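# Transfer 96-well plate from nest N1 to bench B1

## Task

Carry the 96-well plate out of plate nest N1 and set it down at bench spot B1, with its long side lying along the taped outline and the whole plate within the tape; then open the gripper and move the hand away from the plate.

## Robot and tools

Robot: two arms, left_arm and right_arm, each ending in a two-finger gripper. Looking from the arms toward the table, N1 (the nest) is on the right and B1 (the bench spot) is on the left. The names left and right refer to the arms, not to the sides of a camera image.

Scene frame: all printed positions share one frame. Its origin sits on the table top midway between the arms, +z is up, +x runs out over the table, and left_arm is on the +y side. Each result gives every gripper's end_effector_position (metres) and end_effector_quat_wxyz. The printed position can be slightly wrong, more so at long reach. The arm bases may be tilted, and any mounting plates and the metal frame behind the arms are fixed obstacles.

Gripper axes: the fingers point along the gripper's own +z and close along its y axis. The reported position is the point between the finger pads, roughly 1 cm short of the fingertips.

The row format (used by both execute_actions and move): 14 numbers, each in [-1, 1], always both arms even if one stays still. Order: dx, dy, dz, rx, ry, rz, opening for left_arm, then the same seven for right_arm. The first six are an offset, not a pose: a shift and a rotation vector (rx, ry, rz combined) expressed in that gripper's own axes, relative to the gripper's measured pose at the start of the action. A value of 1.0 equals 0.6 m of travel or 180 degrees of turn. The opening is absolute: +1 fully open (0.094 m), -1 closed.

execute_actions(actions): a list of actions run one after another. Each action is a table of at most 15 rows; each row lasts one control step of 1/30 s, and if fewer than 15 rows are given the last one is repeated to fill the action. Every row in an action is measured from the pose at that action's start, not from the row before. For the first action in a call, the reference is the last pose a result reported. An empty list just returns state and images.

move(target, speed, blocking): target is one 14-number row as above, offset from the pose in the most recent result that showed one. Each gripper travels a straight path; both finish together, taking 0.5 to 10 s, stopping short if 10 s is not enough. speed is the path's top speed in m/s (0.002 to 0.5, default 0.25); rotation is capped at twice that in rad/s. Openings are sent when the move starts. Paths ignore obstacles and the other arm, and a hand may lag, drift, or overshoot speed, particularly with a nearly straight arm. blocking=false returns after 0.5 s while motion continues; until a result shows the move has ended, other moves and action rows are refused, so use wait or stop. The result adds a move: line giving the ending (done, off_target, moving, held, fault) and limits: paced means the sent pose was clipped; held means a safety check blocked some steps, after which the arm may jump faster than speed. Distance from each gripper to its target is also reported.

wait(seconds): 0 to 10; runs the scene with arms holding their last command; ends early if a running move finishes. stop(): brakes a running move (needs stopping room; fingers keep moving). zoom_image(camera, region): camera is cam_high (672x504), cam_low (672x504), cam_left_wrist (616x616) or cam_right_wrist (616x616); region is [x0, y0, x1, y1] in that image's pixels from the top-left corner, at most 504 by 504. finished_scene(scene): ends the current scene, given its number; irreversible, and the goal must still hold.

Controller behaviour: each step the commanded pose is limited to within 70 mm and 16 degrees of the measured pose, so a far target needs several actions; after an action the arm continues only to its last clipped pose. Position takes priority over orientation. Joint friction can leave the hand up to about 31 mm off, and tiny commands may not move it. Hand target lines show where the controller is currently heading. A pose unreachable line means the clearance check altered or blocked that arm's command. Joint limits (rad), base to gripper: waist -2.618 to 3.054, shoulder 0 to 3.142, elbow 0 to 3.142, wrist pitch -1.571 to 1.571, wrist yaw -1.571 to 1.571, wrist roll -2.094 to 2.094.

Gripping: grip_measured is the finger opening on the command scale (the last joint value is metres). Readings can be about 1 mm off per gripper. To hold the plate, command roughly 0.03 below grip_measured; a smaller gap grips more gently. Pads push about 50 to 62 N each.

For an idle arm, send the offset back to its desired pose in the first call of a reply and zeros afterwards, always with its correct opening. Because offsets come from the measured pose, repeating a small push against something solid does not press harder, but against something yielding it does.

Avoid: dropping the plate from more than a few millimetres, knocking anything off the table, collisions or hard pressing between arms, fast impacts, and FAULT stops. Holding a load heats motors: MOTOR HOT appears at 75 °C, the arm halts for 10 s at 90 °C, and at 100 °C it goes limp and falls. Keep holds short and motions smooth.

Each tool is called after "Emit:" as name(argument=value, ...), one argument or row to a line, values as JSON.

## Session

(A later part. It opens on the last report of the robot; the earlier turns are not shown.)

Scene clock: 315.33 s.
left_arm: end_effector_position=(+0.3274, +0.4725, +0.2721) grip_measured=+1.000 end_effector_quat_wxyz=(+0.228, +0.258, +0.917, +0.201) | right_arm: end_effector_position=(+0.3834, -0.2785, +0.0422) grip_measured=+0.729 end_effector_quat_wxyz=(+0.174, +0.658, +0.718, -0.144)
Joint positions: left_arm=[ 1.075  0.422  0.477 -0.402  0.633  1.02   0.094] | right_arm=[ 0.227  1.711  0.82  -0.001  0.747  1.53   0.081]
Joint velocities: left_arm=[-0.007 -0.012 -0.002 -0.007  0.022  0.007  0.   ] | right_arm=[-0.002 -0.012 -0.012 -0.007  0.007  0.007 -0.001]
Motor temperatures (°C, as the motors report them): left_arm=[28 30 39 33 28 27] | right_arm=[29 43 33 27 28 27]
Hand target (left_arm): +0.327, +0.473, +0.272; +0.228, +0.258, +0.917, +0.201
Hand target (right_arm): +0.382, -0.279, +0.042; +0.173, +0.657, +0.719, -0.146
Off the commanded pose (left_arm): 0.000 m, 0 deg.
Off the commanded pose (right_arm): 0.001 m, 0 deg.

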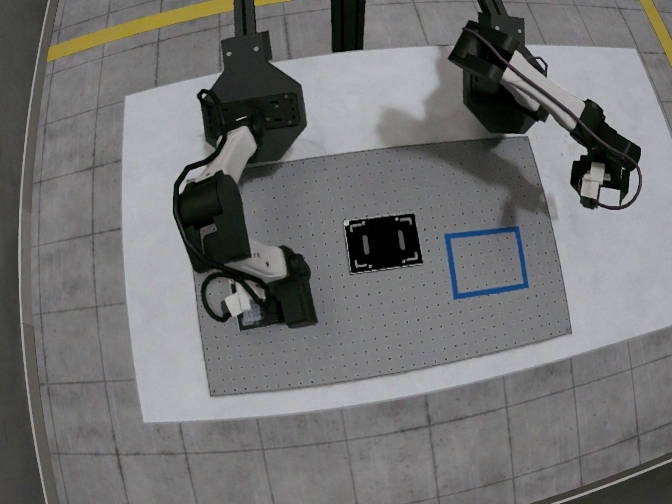

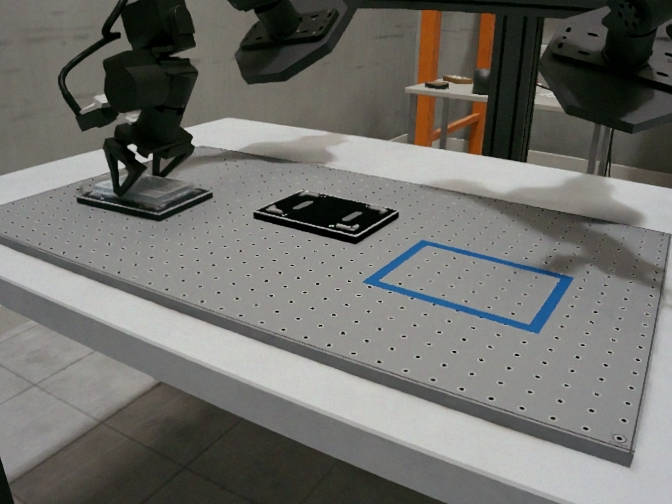

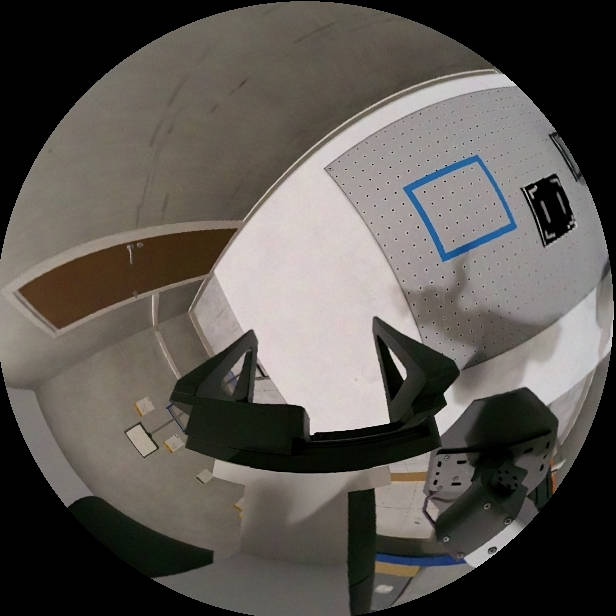

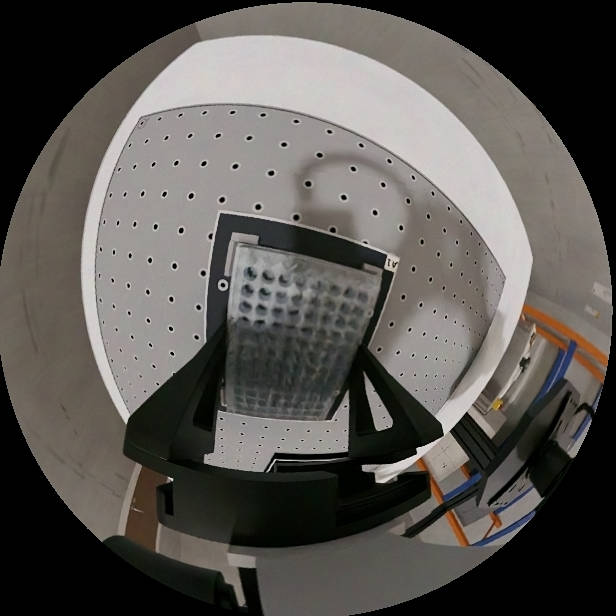

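Emit:
execute_actions(
  actions=[],
)

Emit:
zoom_image(
  camera="cam_low",
  region=[70, 130, 220, 225],
)

Emit:
zoom_image(
  camera="cam_right_wrist",
  region=[180, 200, 410, 430],
)

Scene clock: 319.87 s.
left_arm: end_effector_position=(+0.3274, +0.4725, +0.2721) grip_measured=+1.000 end_effector_quat_wxyz=(+0.228, +0.258, +0.917, +0.201) | right_arm: end_effector_position=(+0.3834, -0.2785, +0.0422) grip_measured=+0.729 end_effector_quat_wxyz=(+0.174, +0.658, +0.718, -0.144)
Joint positions: left_arm=[ 1.075  0.422  0.477 -0.402  0.633  1.02   0.094] | right_arm=[ 0.227  1.711  0.82  -0.001  0.747  1.53   0.081]
Joint velocities: left_arm=[-0.007 -0.012  0.007 -0.022 -0.11   0.051  0.   ] | right_arm=[ 0.012 -0.012 -0.017  0.037 -0.051  0.022 -0.   ]
Motor temperatures (°C, as the motors report them): left_arm=[28 30 39 33 28 27] | right_arm=[29 43 33 27 27 27]
Hand target (left_arm): +0.327, +0.473, +0.272; +0.228, +0.258, +0.917, +0.201
Hand target (right_arm): +0.382, -0.279, +0.042; +0.173, +0.657, +0.719, -0.146
Off the commanded pose (left_arm): 0.000 m, 0 deg.
Off the commanded pose (right_arm): 0.001 m, 0 deg.

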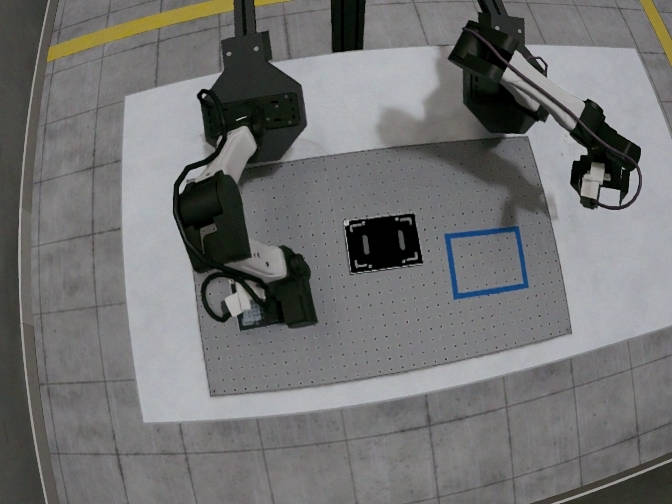

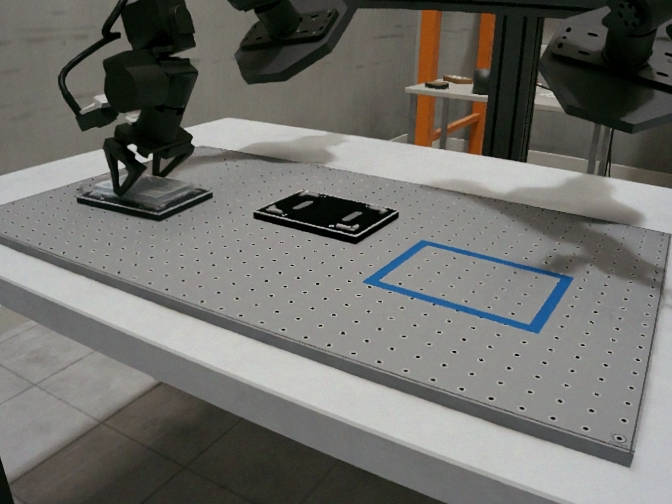

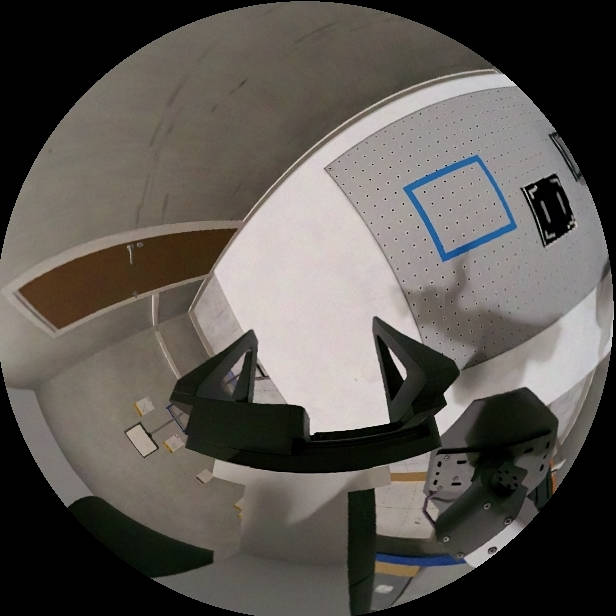

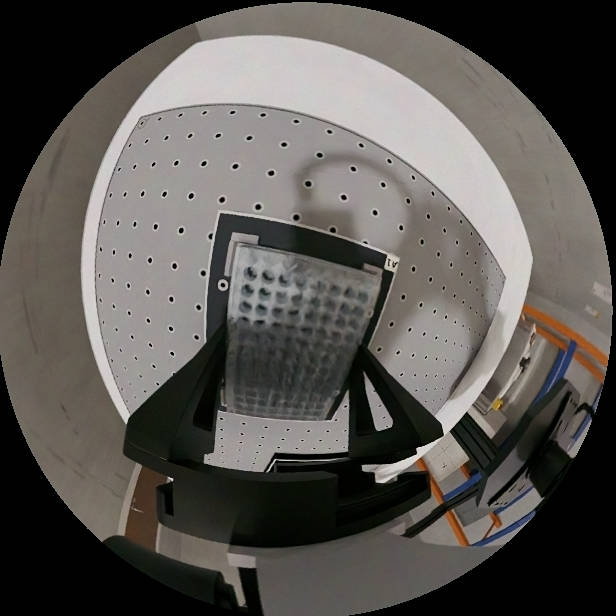

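Region (70, 130, 220, 225) of cam_low's 672x504 image, scaled by 3.360, with more detail than that image has; it fills the top 319 rows of this view, and the rest is white.

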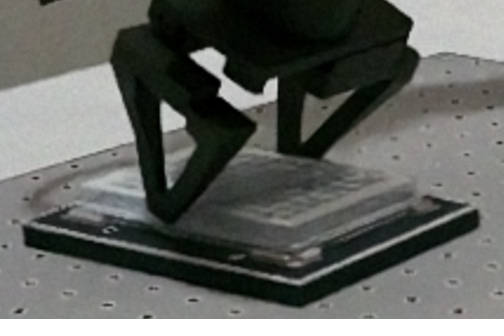

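Region (180, 200, 410, 430) of cam_right_wrist's 616x616 image, scaled by 2.191, with more detail than that image has.

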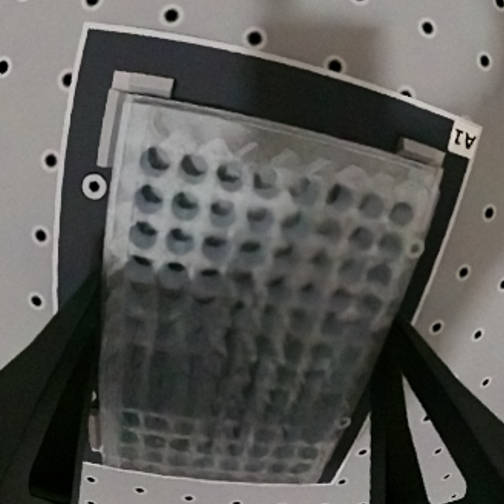

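Emit:
execute_actions(
  actions=[
    [[0,0,0,0,0,0,1,-0.0003,0.0038,-0.0070,-0.0021,0.0013,-0.0005,0.69],[0,0,0,0,0,0,1,-0.0013,0.0064,-0.0131,-0.0033,0.0024,-0.0013,0.69],[0,0,0,0,0,0,1,-0.0024,0.0065,-0.0153,-0.0030,0.0026,-0.0020,0.69],[0,0,0,0,0,0,1,-0.0042,0.0066,-0.0190,-0.0025,0.0030,-0.0031,0.69],[0,0,0,0,0,0,1,-0.0064,0.0067,-0.0235,-0.0019,0.0035,-0.0044,0.69],[0,0,0,0,0,0,1,-0.0093,0.0068,-0.0295,-0.0011,0.0041,-0.0062,0.69],[0,0,0,0,0,0,1,-0.0126,0.0070,-0.0363,-0.0011,0.0041,-0.0062,0.69],[0,0,0,0,0,0,1,-0.0163,0.0072,-0.0437,-0.0011,0.0041,-0.0062,0.69],[0,0,0,0,0,0,1,-0.0200,0.0074,-0.0512,-0.0039,0.0042,-0.0119,0.69],[0,0,0,0,0,0,1,-0.0236,0.0076,-0.0587,-0.0081,0.0045,-0.0205,0.69],[0,0,0,0,0,0,1,-0.0269,0.0077,-0.0654,-0.0137,0.0047,-0.0319,0.69],[0,0,0,0,0,0,1,-0.0295,0.0078,-0.0707,-0.0207,0.0051,-0.0462,0.69],[0,0,0,0,0,0,1,-0.0317,0.0080,-0.0752,-0.0277,0.0054,-0.0605,0.69],[0,0,0,0,0,0,1,-0.0332,0.0080,-0.0782,-0.0347,0.0058,-0.0748,0.69],[0,0,0,0,0,0,1,-0.0343,0.0081,-0.0804,-0.0403,0.0061,-0.0862,0.69]],
  ],
)

Scene clock: 440.03 s.
left_arm: end_effector_position=(+0.3274, +0.4725, +0.2721) grip_measured=+1.000 end_effector_quat_wxyz=(+0.228, +0.258, +0.917, +0.201) | right_arm: end_effector_position=(+0.3913, -0.2761, +0.0847) grip_measured=+0.729 end_effector_quat_wxyz=(+0.182, +0.612, +0.760, -0.123)
Joint positions: left_arm=[ 1.075  0.422  0.477 -0.402  0.633  1.02   0.094] | right_arm=[ 0.265  1.526  0.761 -0.064  0.746  1.397  0.081]
Joint velocities: left_arm=[ 0.002 -0.017 -0.002  0.022  0.007 -0.066  0.   ] | right_arm=[ 0.066 -0.53  -0.447  0.183 -0.081 -1.033  0.001]
Motor temperatures (°C, as the motors report them): left_arm=[28 29 39 34 28 27] | right_arm=[29 45 32 26 27 27]
Hand target (left_arm): +0.327, +0.473, +0.272; +0.228, +0.258, +0.917, +0.201
Hand target (right_arm): +0.387, -0.275, +0.094; +0.183, +0.552, +0.804, -0.127
Off the commanded pose (left_arm): 0.000 m, 0 deg.
Off the commanded pose (right_arm): 0.011 m, 10 deg.

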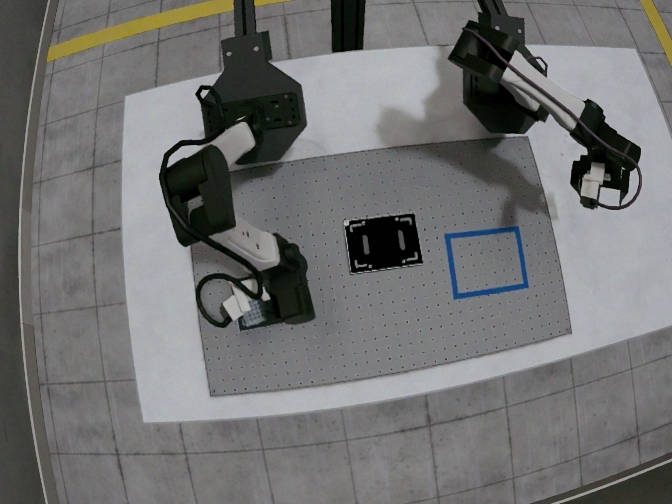

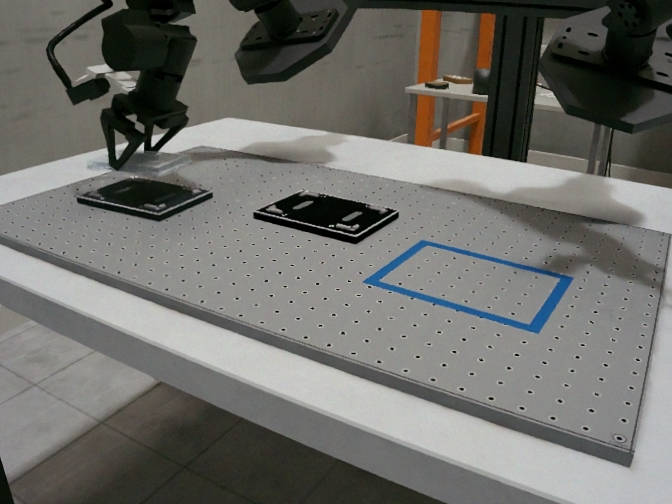

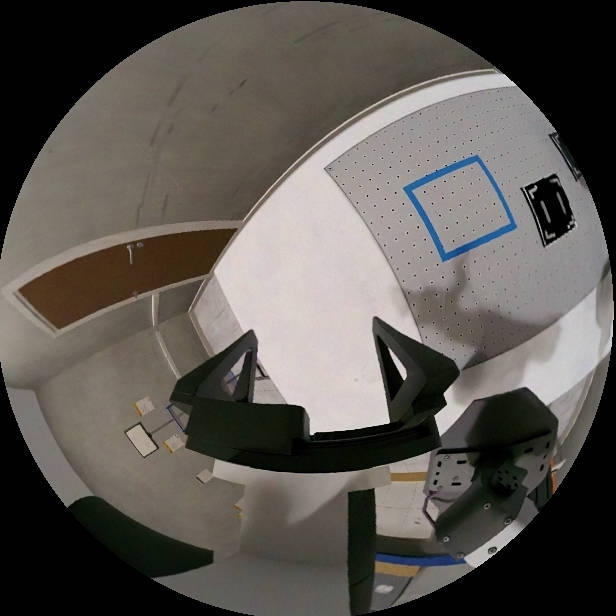

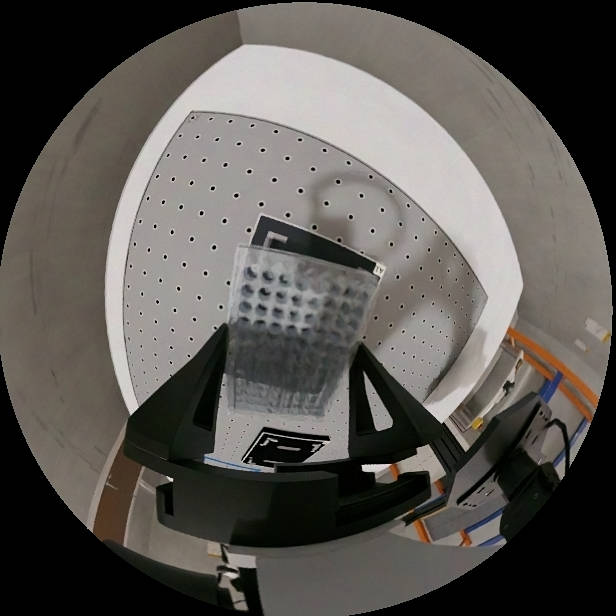

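Emit:
execute_actions(
  actions=[],
)

Emit:
zoom_image(
  camera="cam_right_wrist",
  region=[180, 200, 410, 430],
)

Emit:
zoom_image(
  camera="cam_low",
  region=[60, 90, 230, 225],
)

Scene clock: 449.93 s.
left_arm: end_effector_position=(+0.3274, +0.4725, +0.2721) grip_measured=+1.000 end_effector_quat_wxyz=(+0.228, +0.258, +0.917, +0.201) | right_arm: end_effector_position=(+0.3855, -0.2768, +0.0882) grip_measured=+0.729 end_effector_quat_wxyz=(+0.174, +0.553, +0.803, -0.134)
Joint positions: left_arm=[ 1.075  0.422  0.477 -0.402  0.633  1.02   0.094] | right_arm=[ 0.268  1.498  0.729 -0.053  0.746  1.245  0.081]
Joint velocities: left_arm=[ 0.007 -0.002  0.007 -0.066  0.007  0.037  0.   ] | right_arm=[ 0.002  0.002  0.002  0.051  0.051  0.022 -0.001]
Motor temperatures (°C, as the motors report them): left_arm=[28 29 39 34 28 27] | right_arm=[29 45 32 27 28 27]
Hand target (left_arm): +0.327, +0.473, +0.272; +0.228, +0.258, +0.917, +0.201
Hand target (right_arm): +0.387, -0.275, +0.093; +0.183, +0.552, +0.804, -0.127
Off the commanded pose (left_arm): 0.000 m, 0 deg.
Off the commanded pose (right_arm): 0.007 m, 3 deg.

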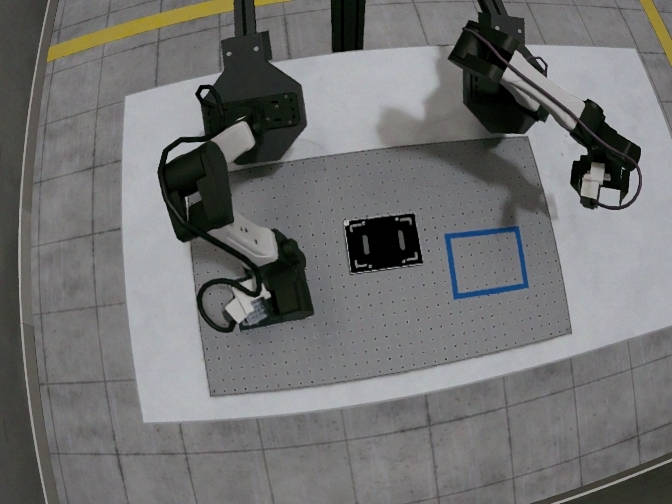

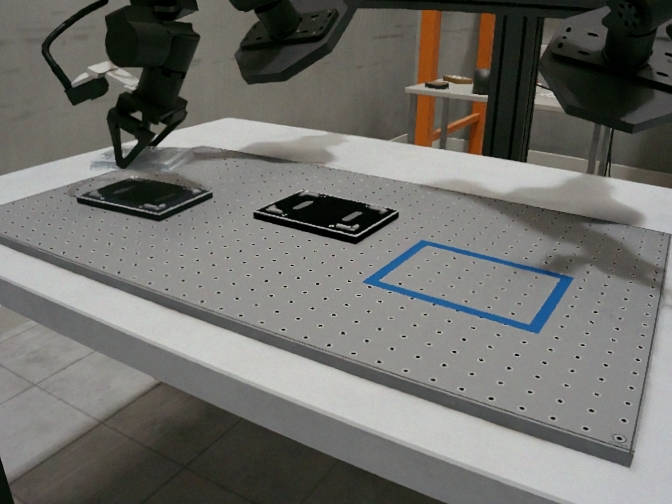

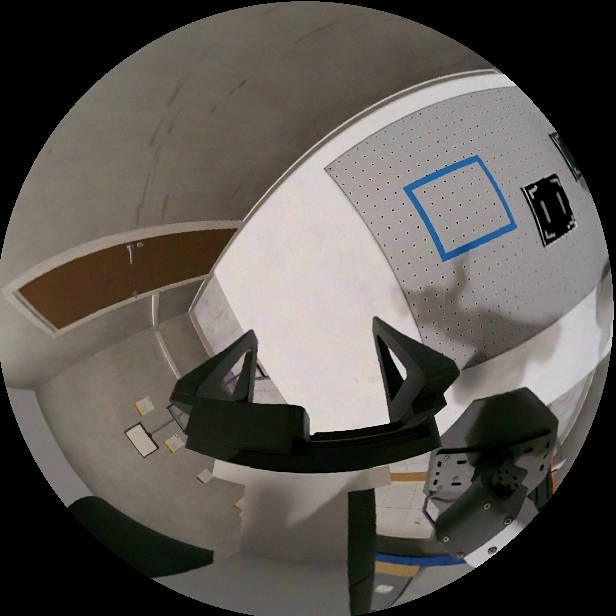

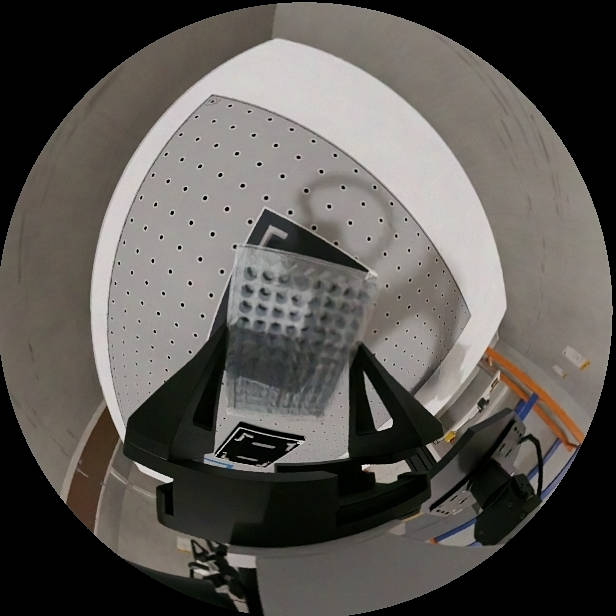

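Region (180, 200, 410, 430) of cam_right_wrist's 616x616 image, scaled by 2.191, with more detail than that image has.

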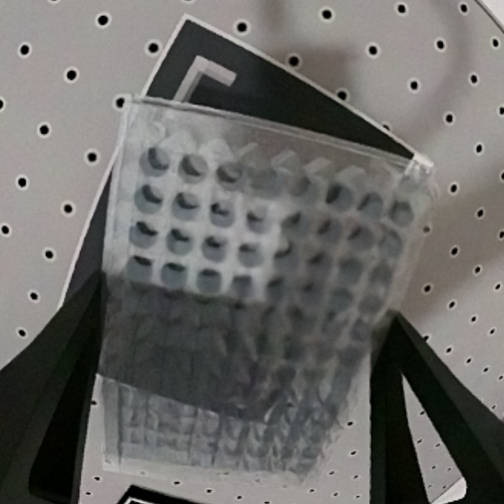

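Region (60, 90, 230, 225) of cam_low's 672x504 image, scaled by 2.965, with more detail than that image has; it fills the top 400 rows of this view, and the rest is white.

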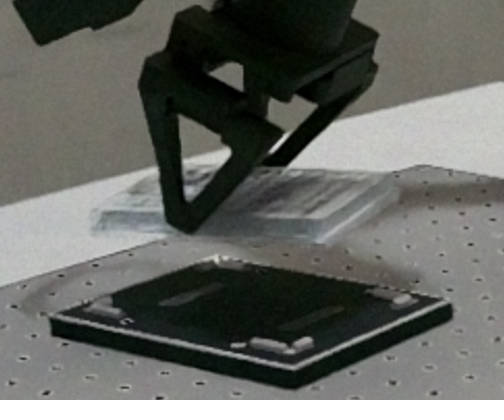

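Emit:
move(
  target=[0,0,0,0,0,0,1,0.7475,0.3056,-0.3080,-0.3838,-0.0013,-0.7877,0.69],
  speed=0.5,
)

Scene clock: 496.97 s.
left_arm: end_effector_position=(+0.3274, +0.4725, +0.2721) grip_measured=+1.000 end_effector_quat_wxyz=(+0.228, +0.258, +0.917, +0.201) | right_arm: end_effector_position=(+0.3957, +0.2304, +0.0493) grip_measured=+0.729 end_effector_quat_wxyz=(-0.151, +0.669, -0.710, -0.160)
Joint positions: left_arm=[ 1.075  0.422  0.477 -0.402  0.633  1.02   0.094] | right_arm=[ 0.941  2.582  2.029 -0.394  0.291 -0.878  0.081]
Joint velocities: left_arm=[ 0.007 -0.012 -0.007  0.081  0.022  0.066  0.   ] | right_arm=[ 0.012 -0.002 -0.002  0.022 -0.007  0.037 -0.001]
Motor temperatures (°C, as the motors report them): left_arm=[28 29 39 34 28 27] | right_arm=[30 46 32 27 28 27]
Hand target (left_arm): +0.327, +0.473, +0.272; +0.228, +0.258, +0.917, +0.201
Hand target (right_arm): +0.391, +0.242, +0.056; -0.157, +0.674, -0.701, -0.169
Off the commanded pose (left_arm): 0.000 m, 0 deg.
Off the commanded pose (right_arm): 0.017 m, 2 deg.
move: off_target (right_arm)

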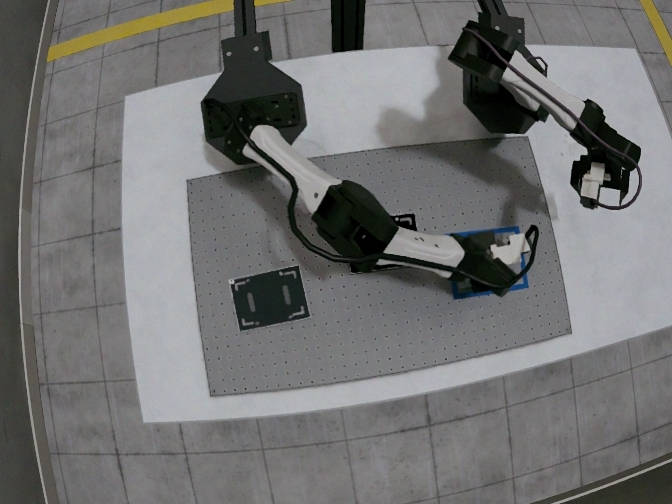

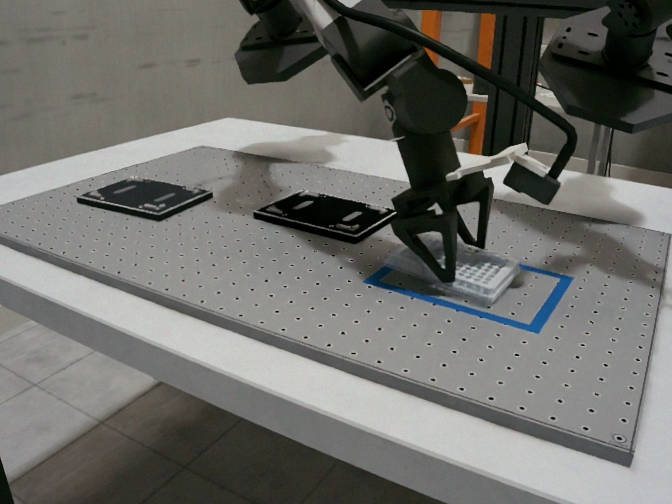

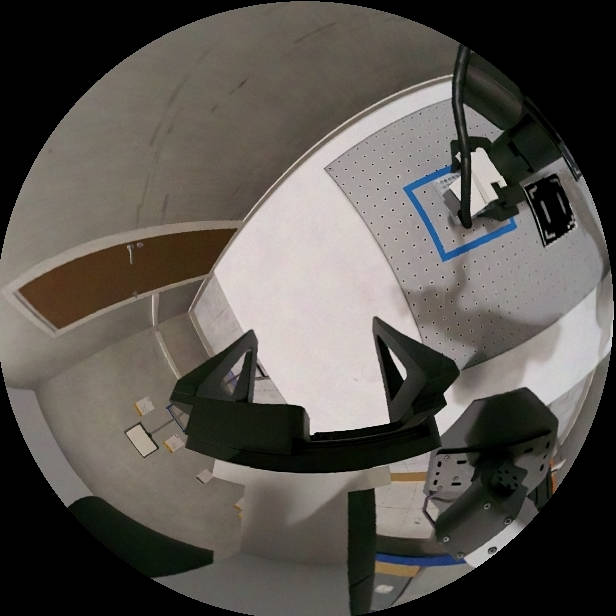

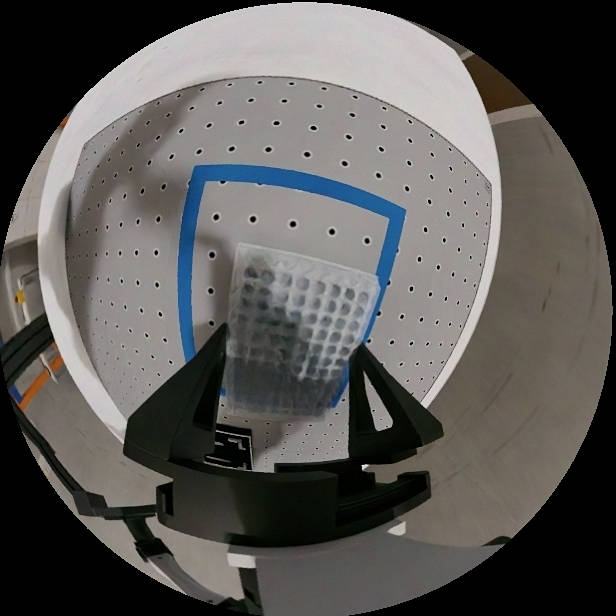

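Emit:
zoom_image(
  camera="cam_right_wrist",
  region=[160, 150, 430, 430],
)

Emit:
zoom_image(
  camera="cam_low",
  region=[350, 200, 590, 340],
)

Emit:
zoom_image(
  camera="cam_high",
  region=[430, 210, 550, 320],
)

Emit:
zoom_image(
  camera="cam_left_wrist",
  region=[390, 130, 540, 270],
)

Region (160, 150, 430, 430) of cam_right_wrist's 616x616 image, scaled by 1.800, with more detail than that image has; it fills the left 486 columns of this view, and the rest is white.

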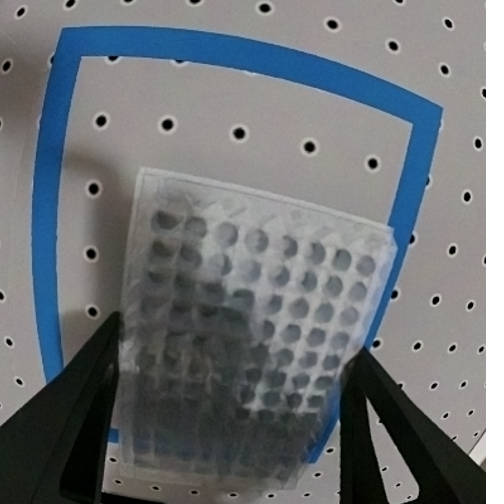

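Region (350, 200, 590, 340) of cam_low's 672x504 image, scaled by 2.100, with more detail than that image has; it fills the top 294 rows of this view, and the rest is white.

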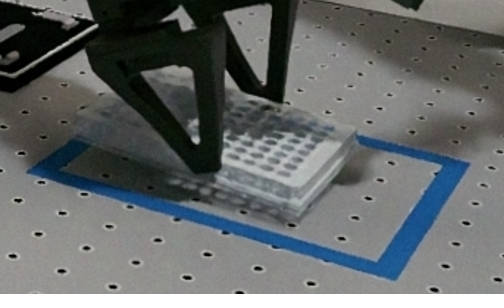

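Region (430, 210, 550, 320) of cam_high's 672x504 image, scaled by 4.200, with more detail than that image has; it fills the top 462 rows of this view, and the rest is white.

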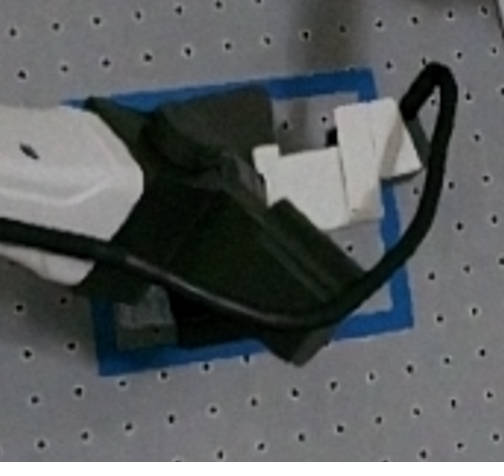

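Region (390, 130, 540, 270) of cam_left_wrist's 616x616 image, scaled by 3.360, with more detail than that image has; it fills the top 470 rows of this view, and the rest is white.

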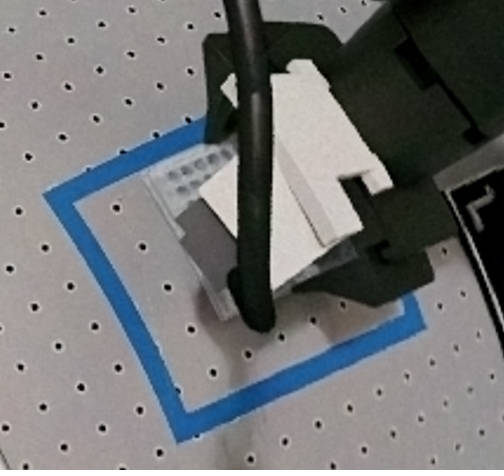

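Emit:
zoom_image(
  camera="cam_low",
  region=[440, 240, 580, 340],
)

Emit:
zoom_image(
  camera="cam_low",
  region=[355, 225, 495, 325],
)

Region (440, 240, 580, 340) of cam_low's 672x504 image, scaled by 3.600, with more detail than that image has; it fills the top 360 rows of this view, and the rest is white.

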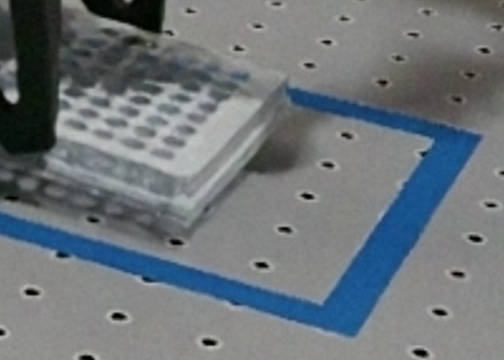

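Region (355, 225, 495, 325) of cam_low's 672x504 image, scaled by 3.600, with more detail than that image has; it fills the top 360 rows of this view, and the rest is white.

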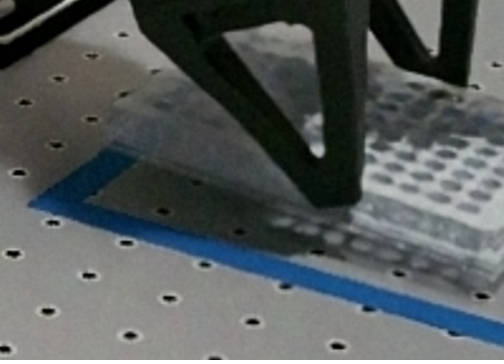

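Emit:
zoom_image(
  camera="cam_left_wrist",
  region=[400, 160, 480, 240],
)

Emit:
zoom_image(
  camera="cam_high",
  region=[440, 260, 500, 310],
)

Region (400, 160, 480, 240) of cam_left_wrist's 616x616 image, scaled by 6.300, with more detail than that image has.

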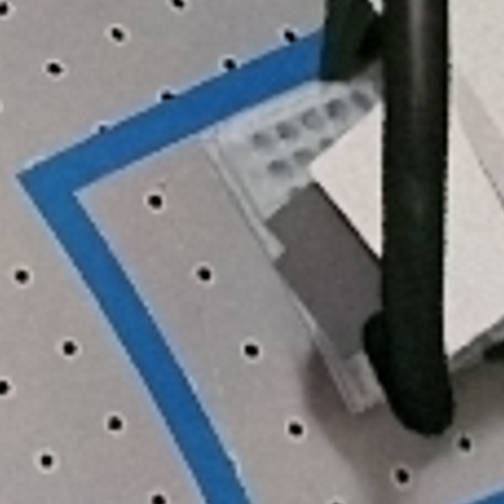

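Region (440, 260, 500, 310) of cam_high's 672x504 image, scaled by 8.400, with more detail than that image has.

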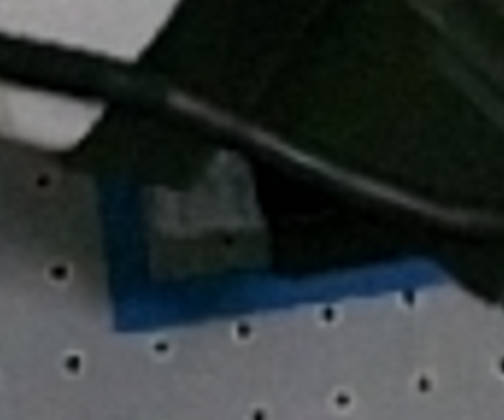

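Emit:
execute_actions(
  actions=[
    [[0,0,0,0,0,0,1,-0.0097,-0.0018,-0.0016,0.0031,-0.0059,-0.0024,0.69],[0,0,0,0,0,0,1,-0.0184,-0.0015,-0.0012,0.0056,-0.0112,-0.0050,0.69],[0,0,0,0,0,0,1,-0.0267,-0.0003,0.0001,0.0077,-0.0162,-0.0078,0.69],[0,0,0,0,0,0,1,-0.0348,0.0013,0.0016,0.0097,-0.0212,-0.0106,0.69],[0,0,0,0,0,0,1,-0.0406,0.0041,0.0043,0.0108,-0.0247,-0.0131,0.69],[0,0,0,0,0,0,1,-0.0457,0.0071,0.0071,0.0117,-0.0278,-0.0153,0.69],[0,0,0,0,0,0,1,-0.0488,0.0104,0.0102,0.0119,-0.0298,-0.0172,0.69],[0,0,0,0,0,0,1,-0.0500,0.0141,0.0137,0.0116,-0.0306,-0.0185,0.69],[0,0,0,0,0,0,1,-0.0506,0.0179,0.0172,0.0110,-0.0310,-0.0197,0.69],[0,0,0,0,0,0,1,-0.0488,0.0217,0.0208,0.0098,-0.0300,-0.0201,0.69],[0,0,0,0,0,0,1,-0.0472,0.0251,0.0240,0.0086,-0.0290,-0.0206,0.69],[0,0,0,0,0,0,1,-0.0460,0.0277,0.0263,0.0078,-0.0283,-0.0209,0.69],[0,0,0,0,0,0,1,-0.0452,0.0294,0.0279,0.0072,-0.0279,-0.0211,0.69],[0,0,0,0,0,0,1,-0.0446,0.0307,0.0291,0.0068,-0.0275,-0.0213,0.69]],
  ],
)

Scene clock: 617.47 s.
left_arm: end_effector_position=(+0.3274, +0.4725, +0.2721) grip_measured=+1.000 end_effector_quat_wxyz=(+0.228, +0.258, +0.917, +0.201) | right_arm: end_effector_position=(+0.3947, +0.2514, +0.0474) grip_measured=+0.730 end_effector_quat_wxyz=(-0.190, +0.674, -0.694, -0.165)
Joint positions: left_arm=[ 1.075  0.422  0.477 -0.402  0.633  1.02   0.094] | right_arm=[ 0.954  2.617  2.03  -0.288  0.272 -0.928  0.081]
Joint velocities: left_arm=[-0.002 -0.012 -0.012  0.007 -0.051  0.037  0.   ] | right_arm=[ 0.017  0.178 -0.017 -0.007  0.037 -0.051 -0.   ]
Motor temperatures (°C, as the motors report them): left_arm=[28 29 40 34 28 27] | right_arm=[41 52 38 27 28 27]
Hand target (left_arm): +0.327, +0.473, +0.272; +0.228, +0.258, +0.917, +0.201
Hand target (right_arm): +0.379, +0.262, +0.046; -0.194, +0.683, -0.682, -0.175
Off the commanded pose (left_arm): 0.000 m, 0 deg.
Off the commanded pose (right_arm): 0.020 m, 2 deg.

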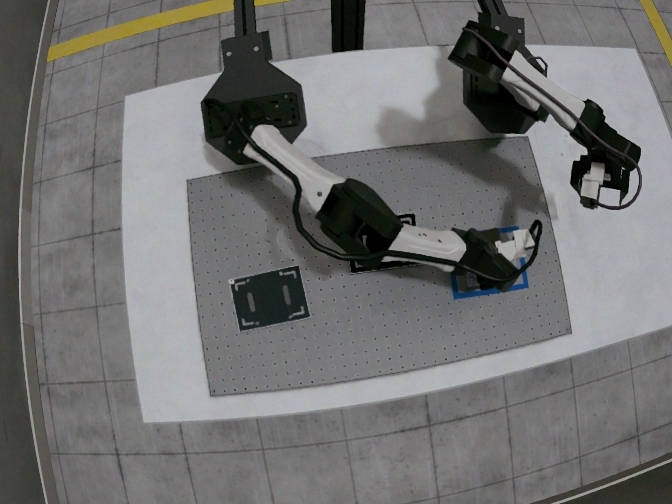

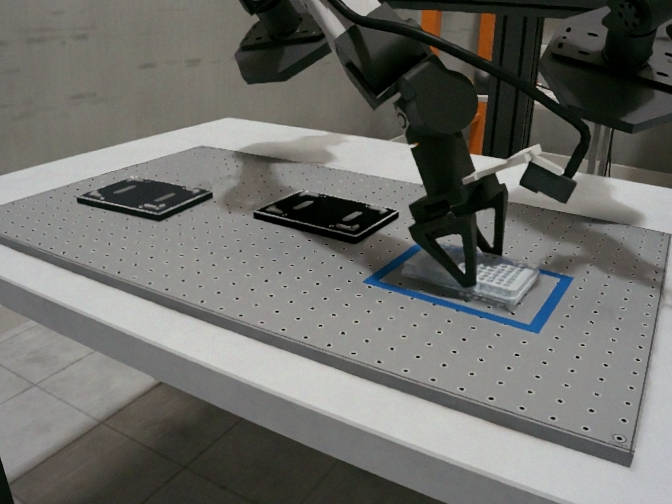

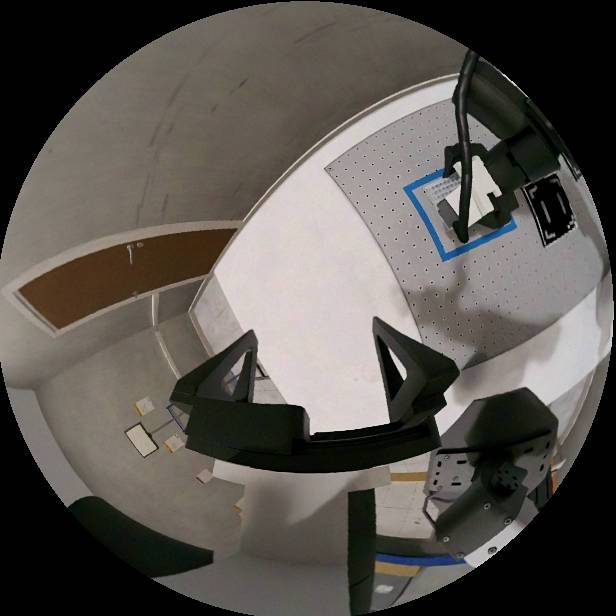

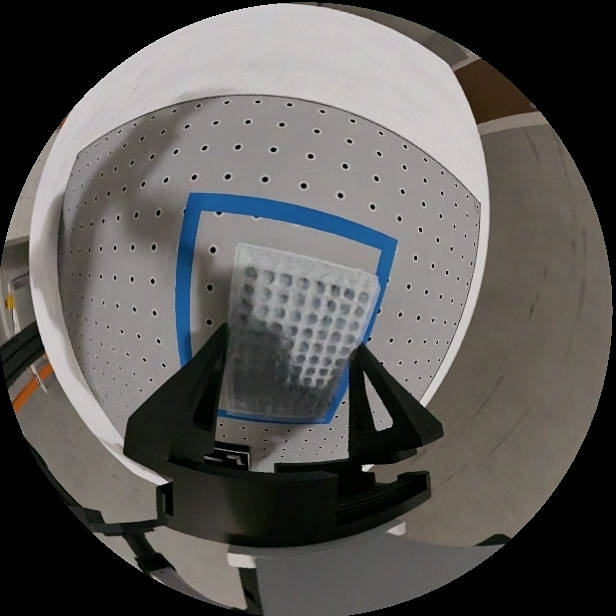

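Emit:
execute_actions(
  actions=[],
)

Scene clock: 634.73 s.
left_arm: end_effector_position=(+0.3274, +0.4725, +0.2721) grip_measured=+1.000 end_effector_quat_wxyz=(+0.228, +0.258, +0.917, +0.201) | right_arm: end_effector_position=(+0.3863, +0.2523, +0.0395) grip_measured=+0.730 end_effector_quat_wxyz=(-0.184, +0.680, -0.690, -0.166)
Joint positions: left_arm=[ 1.075  0.422  0.477 -0.402  0.633  1.02   0.094] | right_arm=[ 0.954  2.636  2.03  -0.285  0.269 -0.934  0.081]
Joint velocities: left_arm=[ 0.012 -0.007  0.002  0.037  0.022 -0.037  0.   ] | right_arm=[-0.002 -0.002 -0.007  0.022  0.022 -0.051  0.001]
Motor temperatures (°C, as the motors report them): left_arm=[28 29 40 34 28 27] | right_arm=[41 54 37 28 28 27]
Hand target (left_arm): +0.327, +0.473, +0.272; +0.228, +0.258, +0.917, +0.201
Hand target (right_arm): +0.379, +0.262, +0.046; -0.194, +0.683, -0.682, -0.175
Off the commanded pose (left_arm): 0.000 m, 0 deg.
Off the commanded pose (right_arm): 0.014 m, 2 deg.

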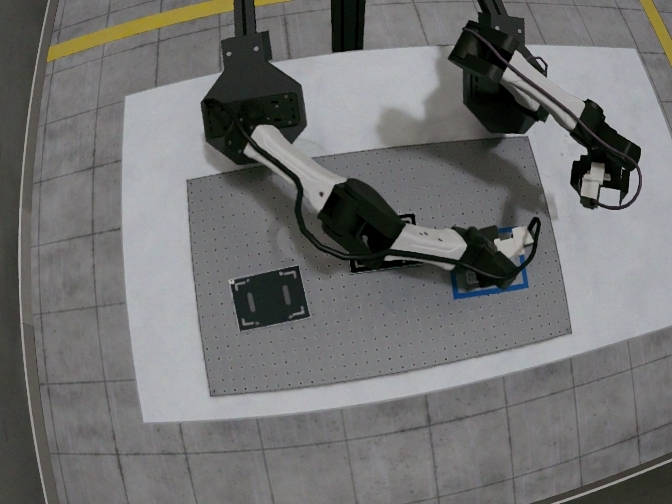

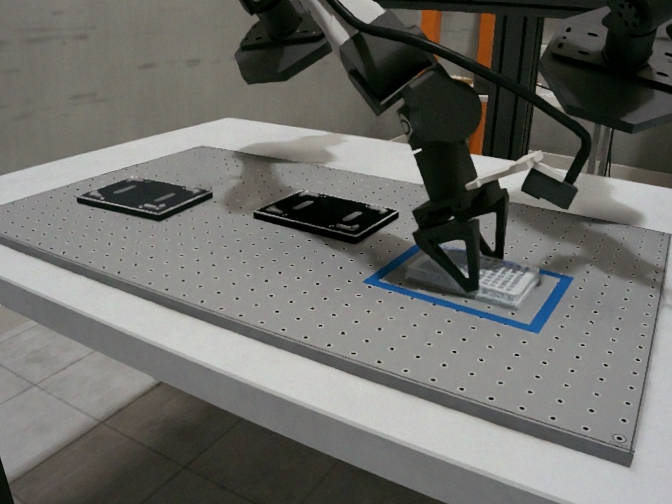

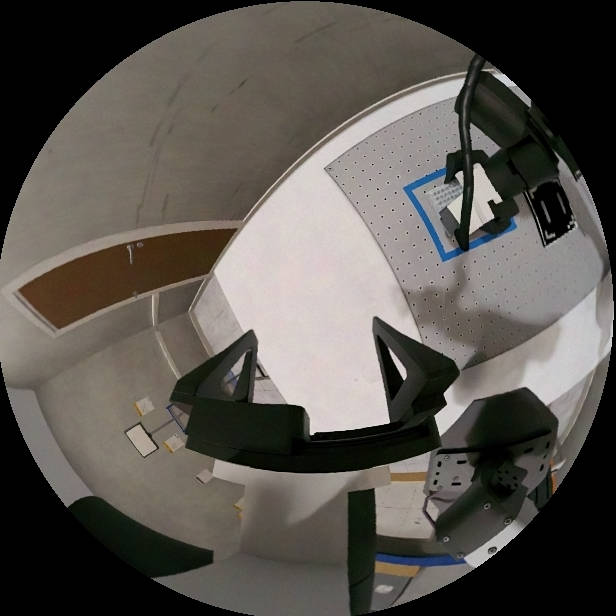

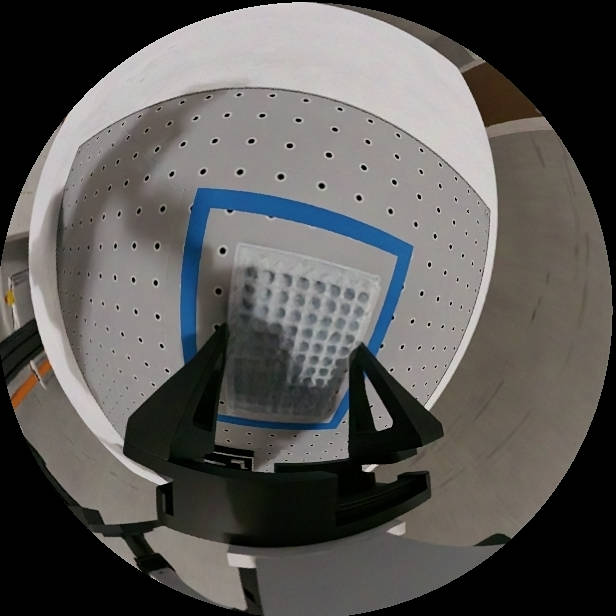

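Emit:
zoom_image(
  camera="cam_low",
  region=[350, 200, 590, 340],
)

Emit:
zoom_image(
  camera="cam_right_wrist",
  region=[160, 150, 430, 440],
)

Emit:
zoom_image(
  camera="cam_left_wrist",
  region=[390, 150, 530, 270],
)

Region (350, 200, 590, 340) of cam_low's 672x504 image, scaled by 2.100, with more detail than that image has; it fills the top 294 rows of this view, and the rest is white.

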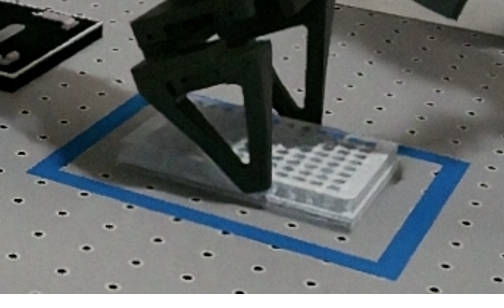

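Region (160, 150, 430, 440) of cam_right_wrist's 616x616 image, scaled by 1.738, with more detail than that image has; it fills the left 469 columns of this view, and the rest is white.

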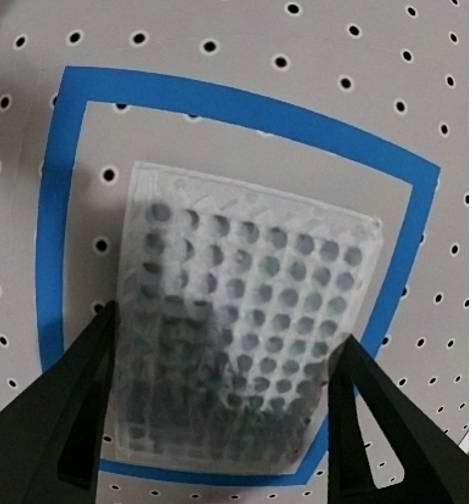

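Region (390, 150, 530, 270) of cam_left_wrist's 616x616 image, scaled by 3.600, with more detail than that image has; it fills the top 432 rows of this view, and the rest is white.

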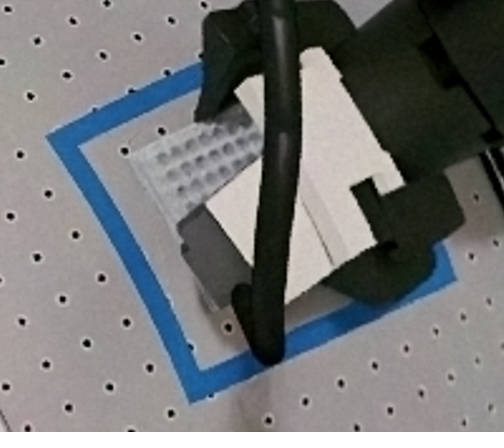

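Emit:
zoom_image(
  camera="cam_low",
  region=[460, 240, 580, 340],
)

Emit:
zoom_image(
  camera="cam_low",
  region=[360, 230, 480, 320],
)

Emit:
zoom_image(
  camera="cam_high",
  region=[430, 210, 550, 320],
)

Region (460, 240, 580, 340) of cam_low's 672x504 image, scaled by 4.200, with more detail than that image has.

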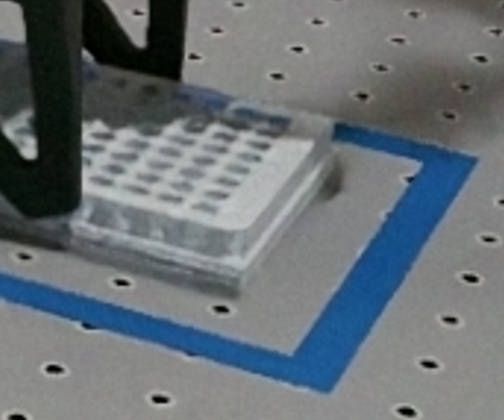

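Region (360, 230, 480, 320) of cam_low's 672x504 image, scaled by 4.200, with more detail than that image has; it fills the top 378 rows of this view, and the rest is white.

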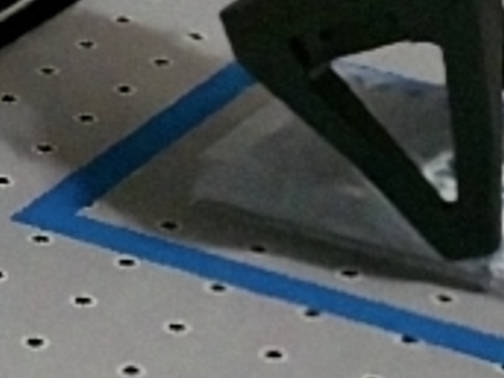

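Region (430, 210, 550, 320) of cam_high's 672x504 image, scaled by 4.200, with more detail than that image has; it fills the top 462 rows of this view, and the rest is white.

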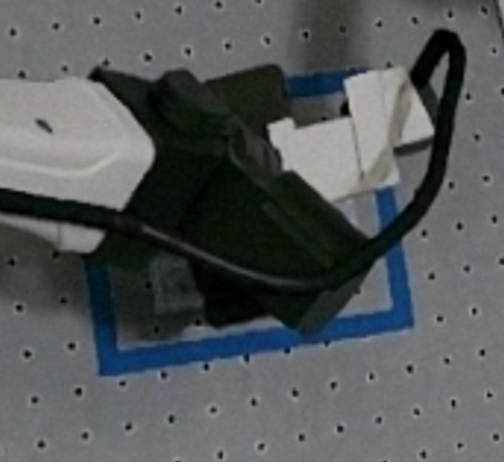

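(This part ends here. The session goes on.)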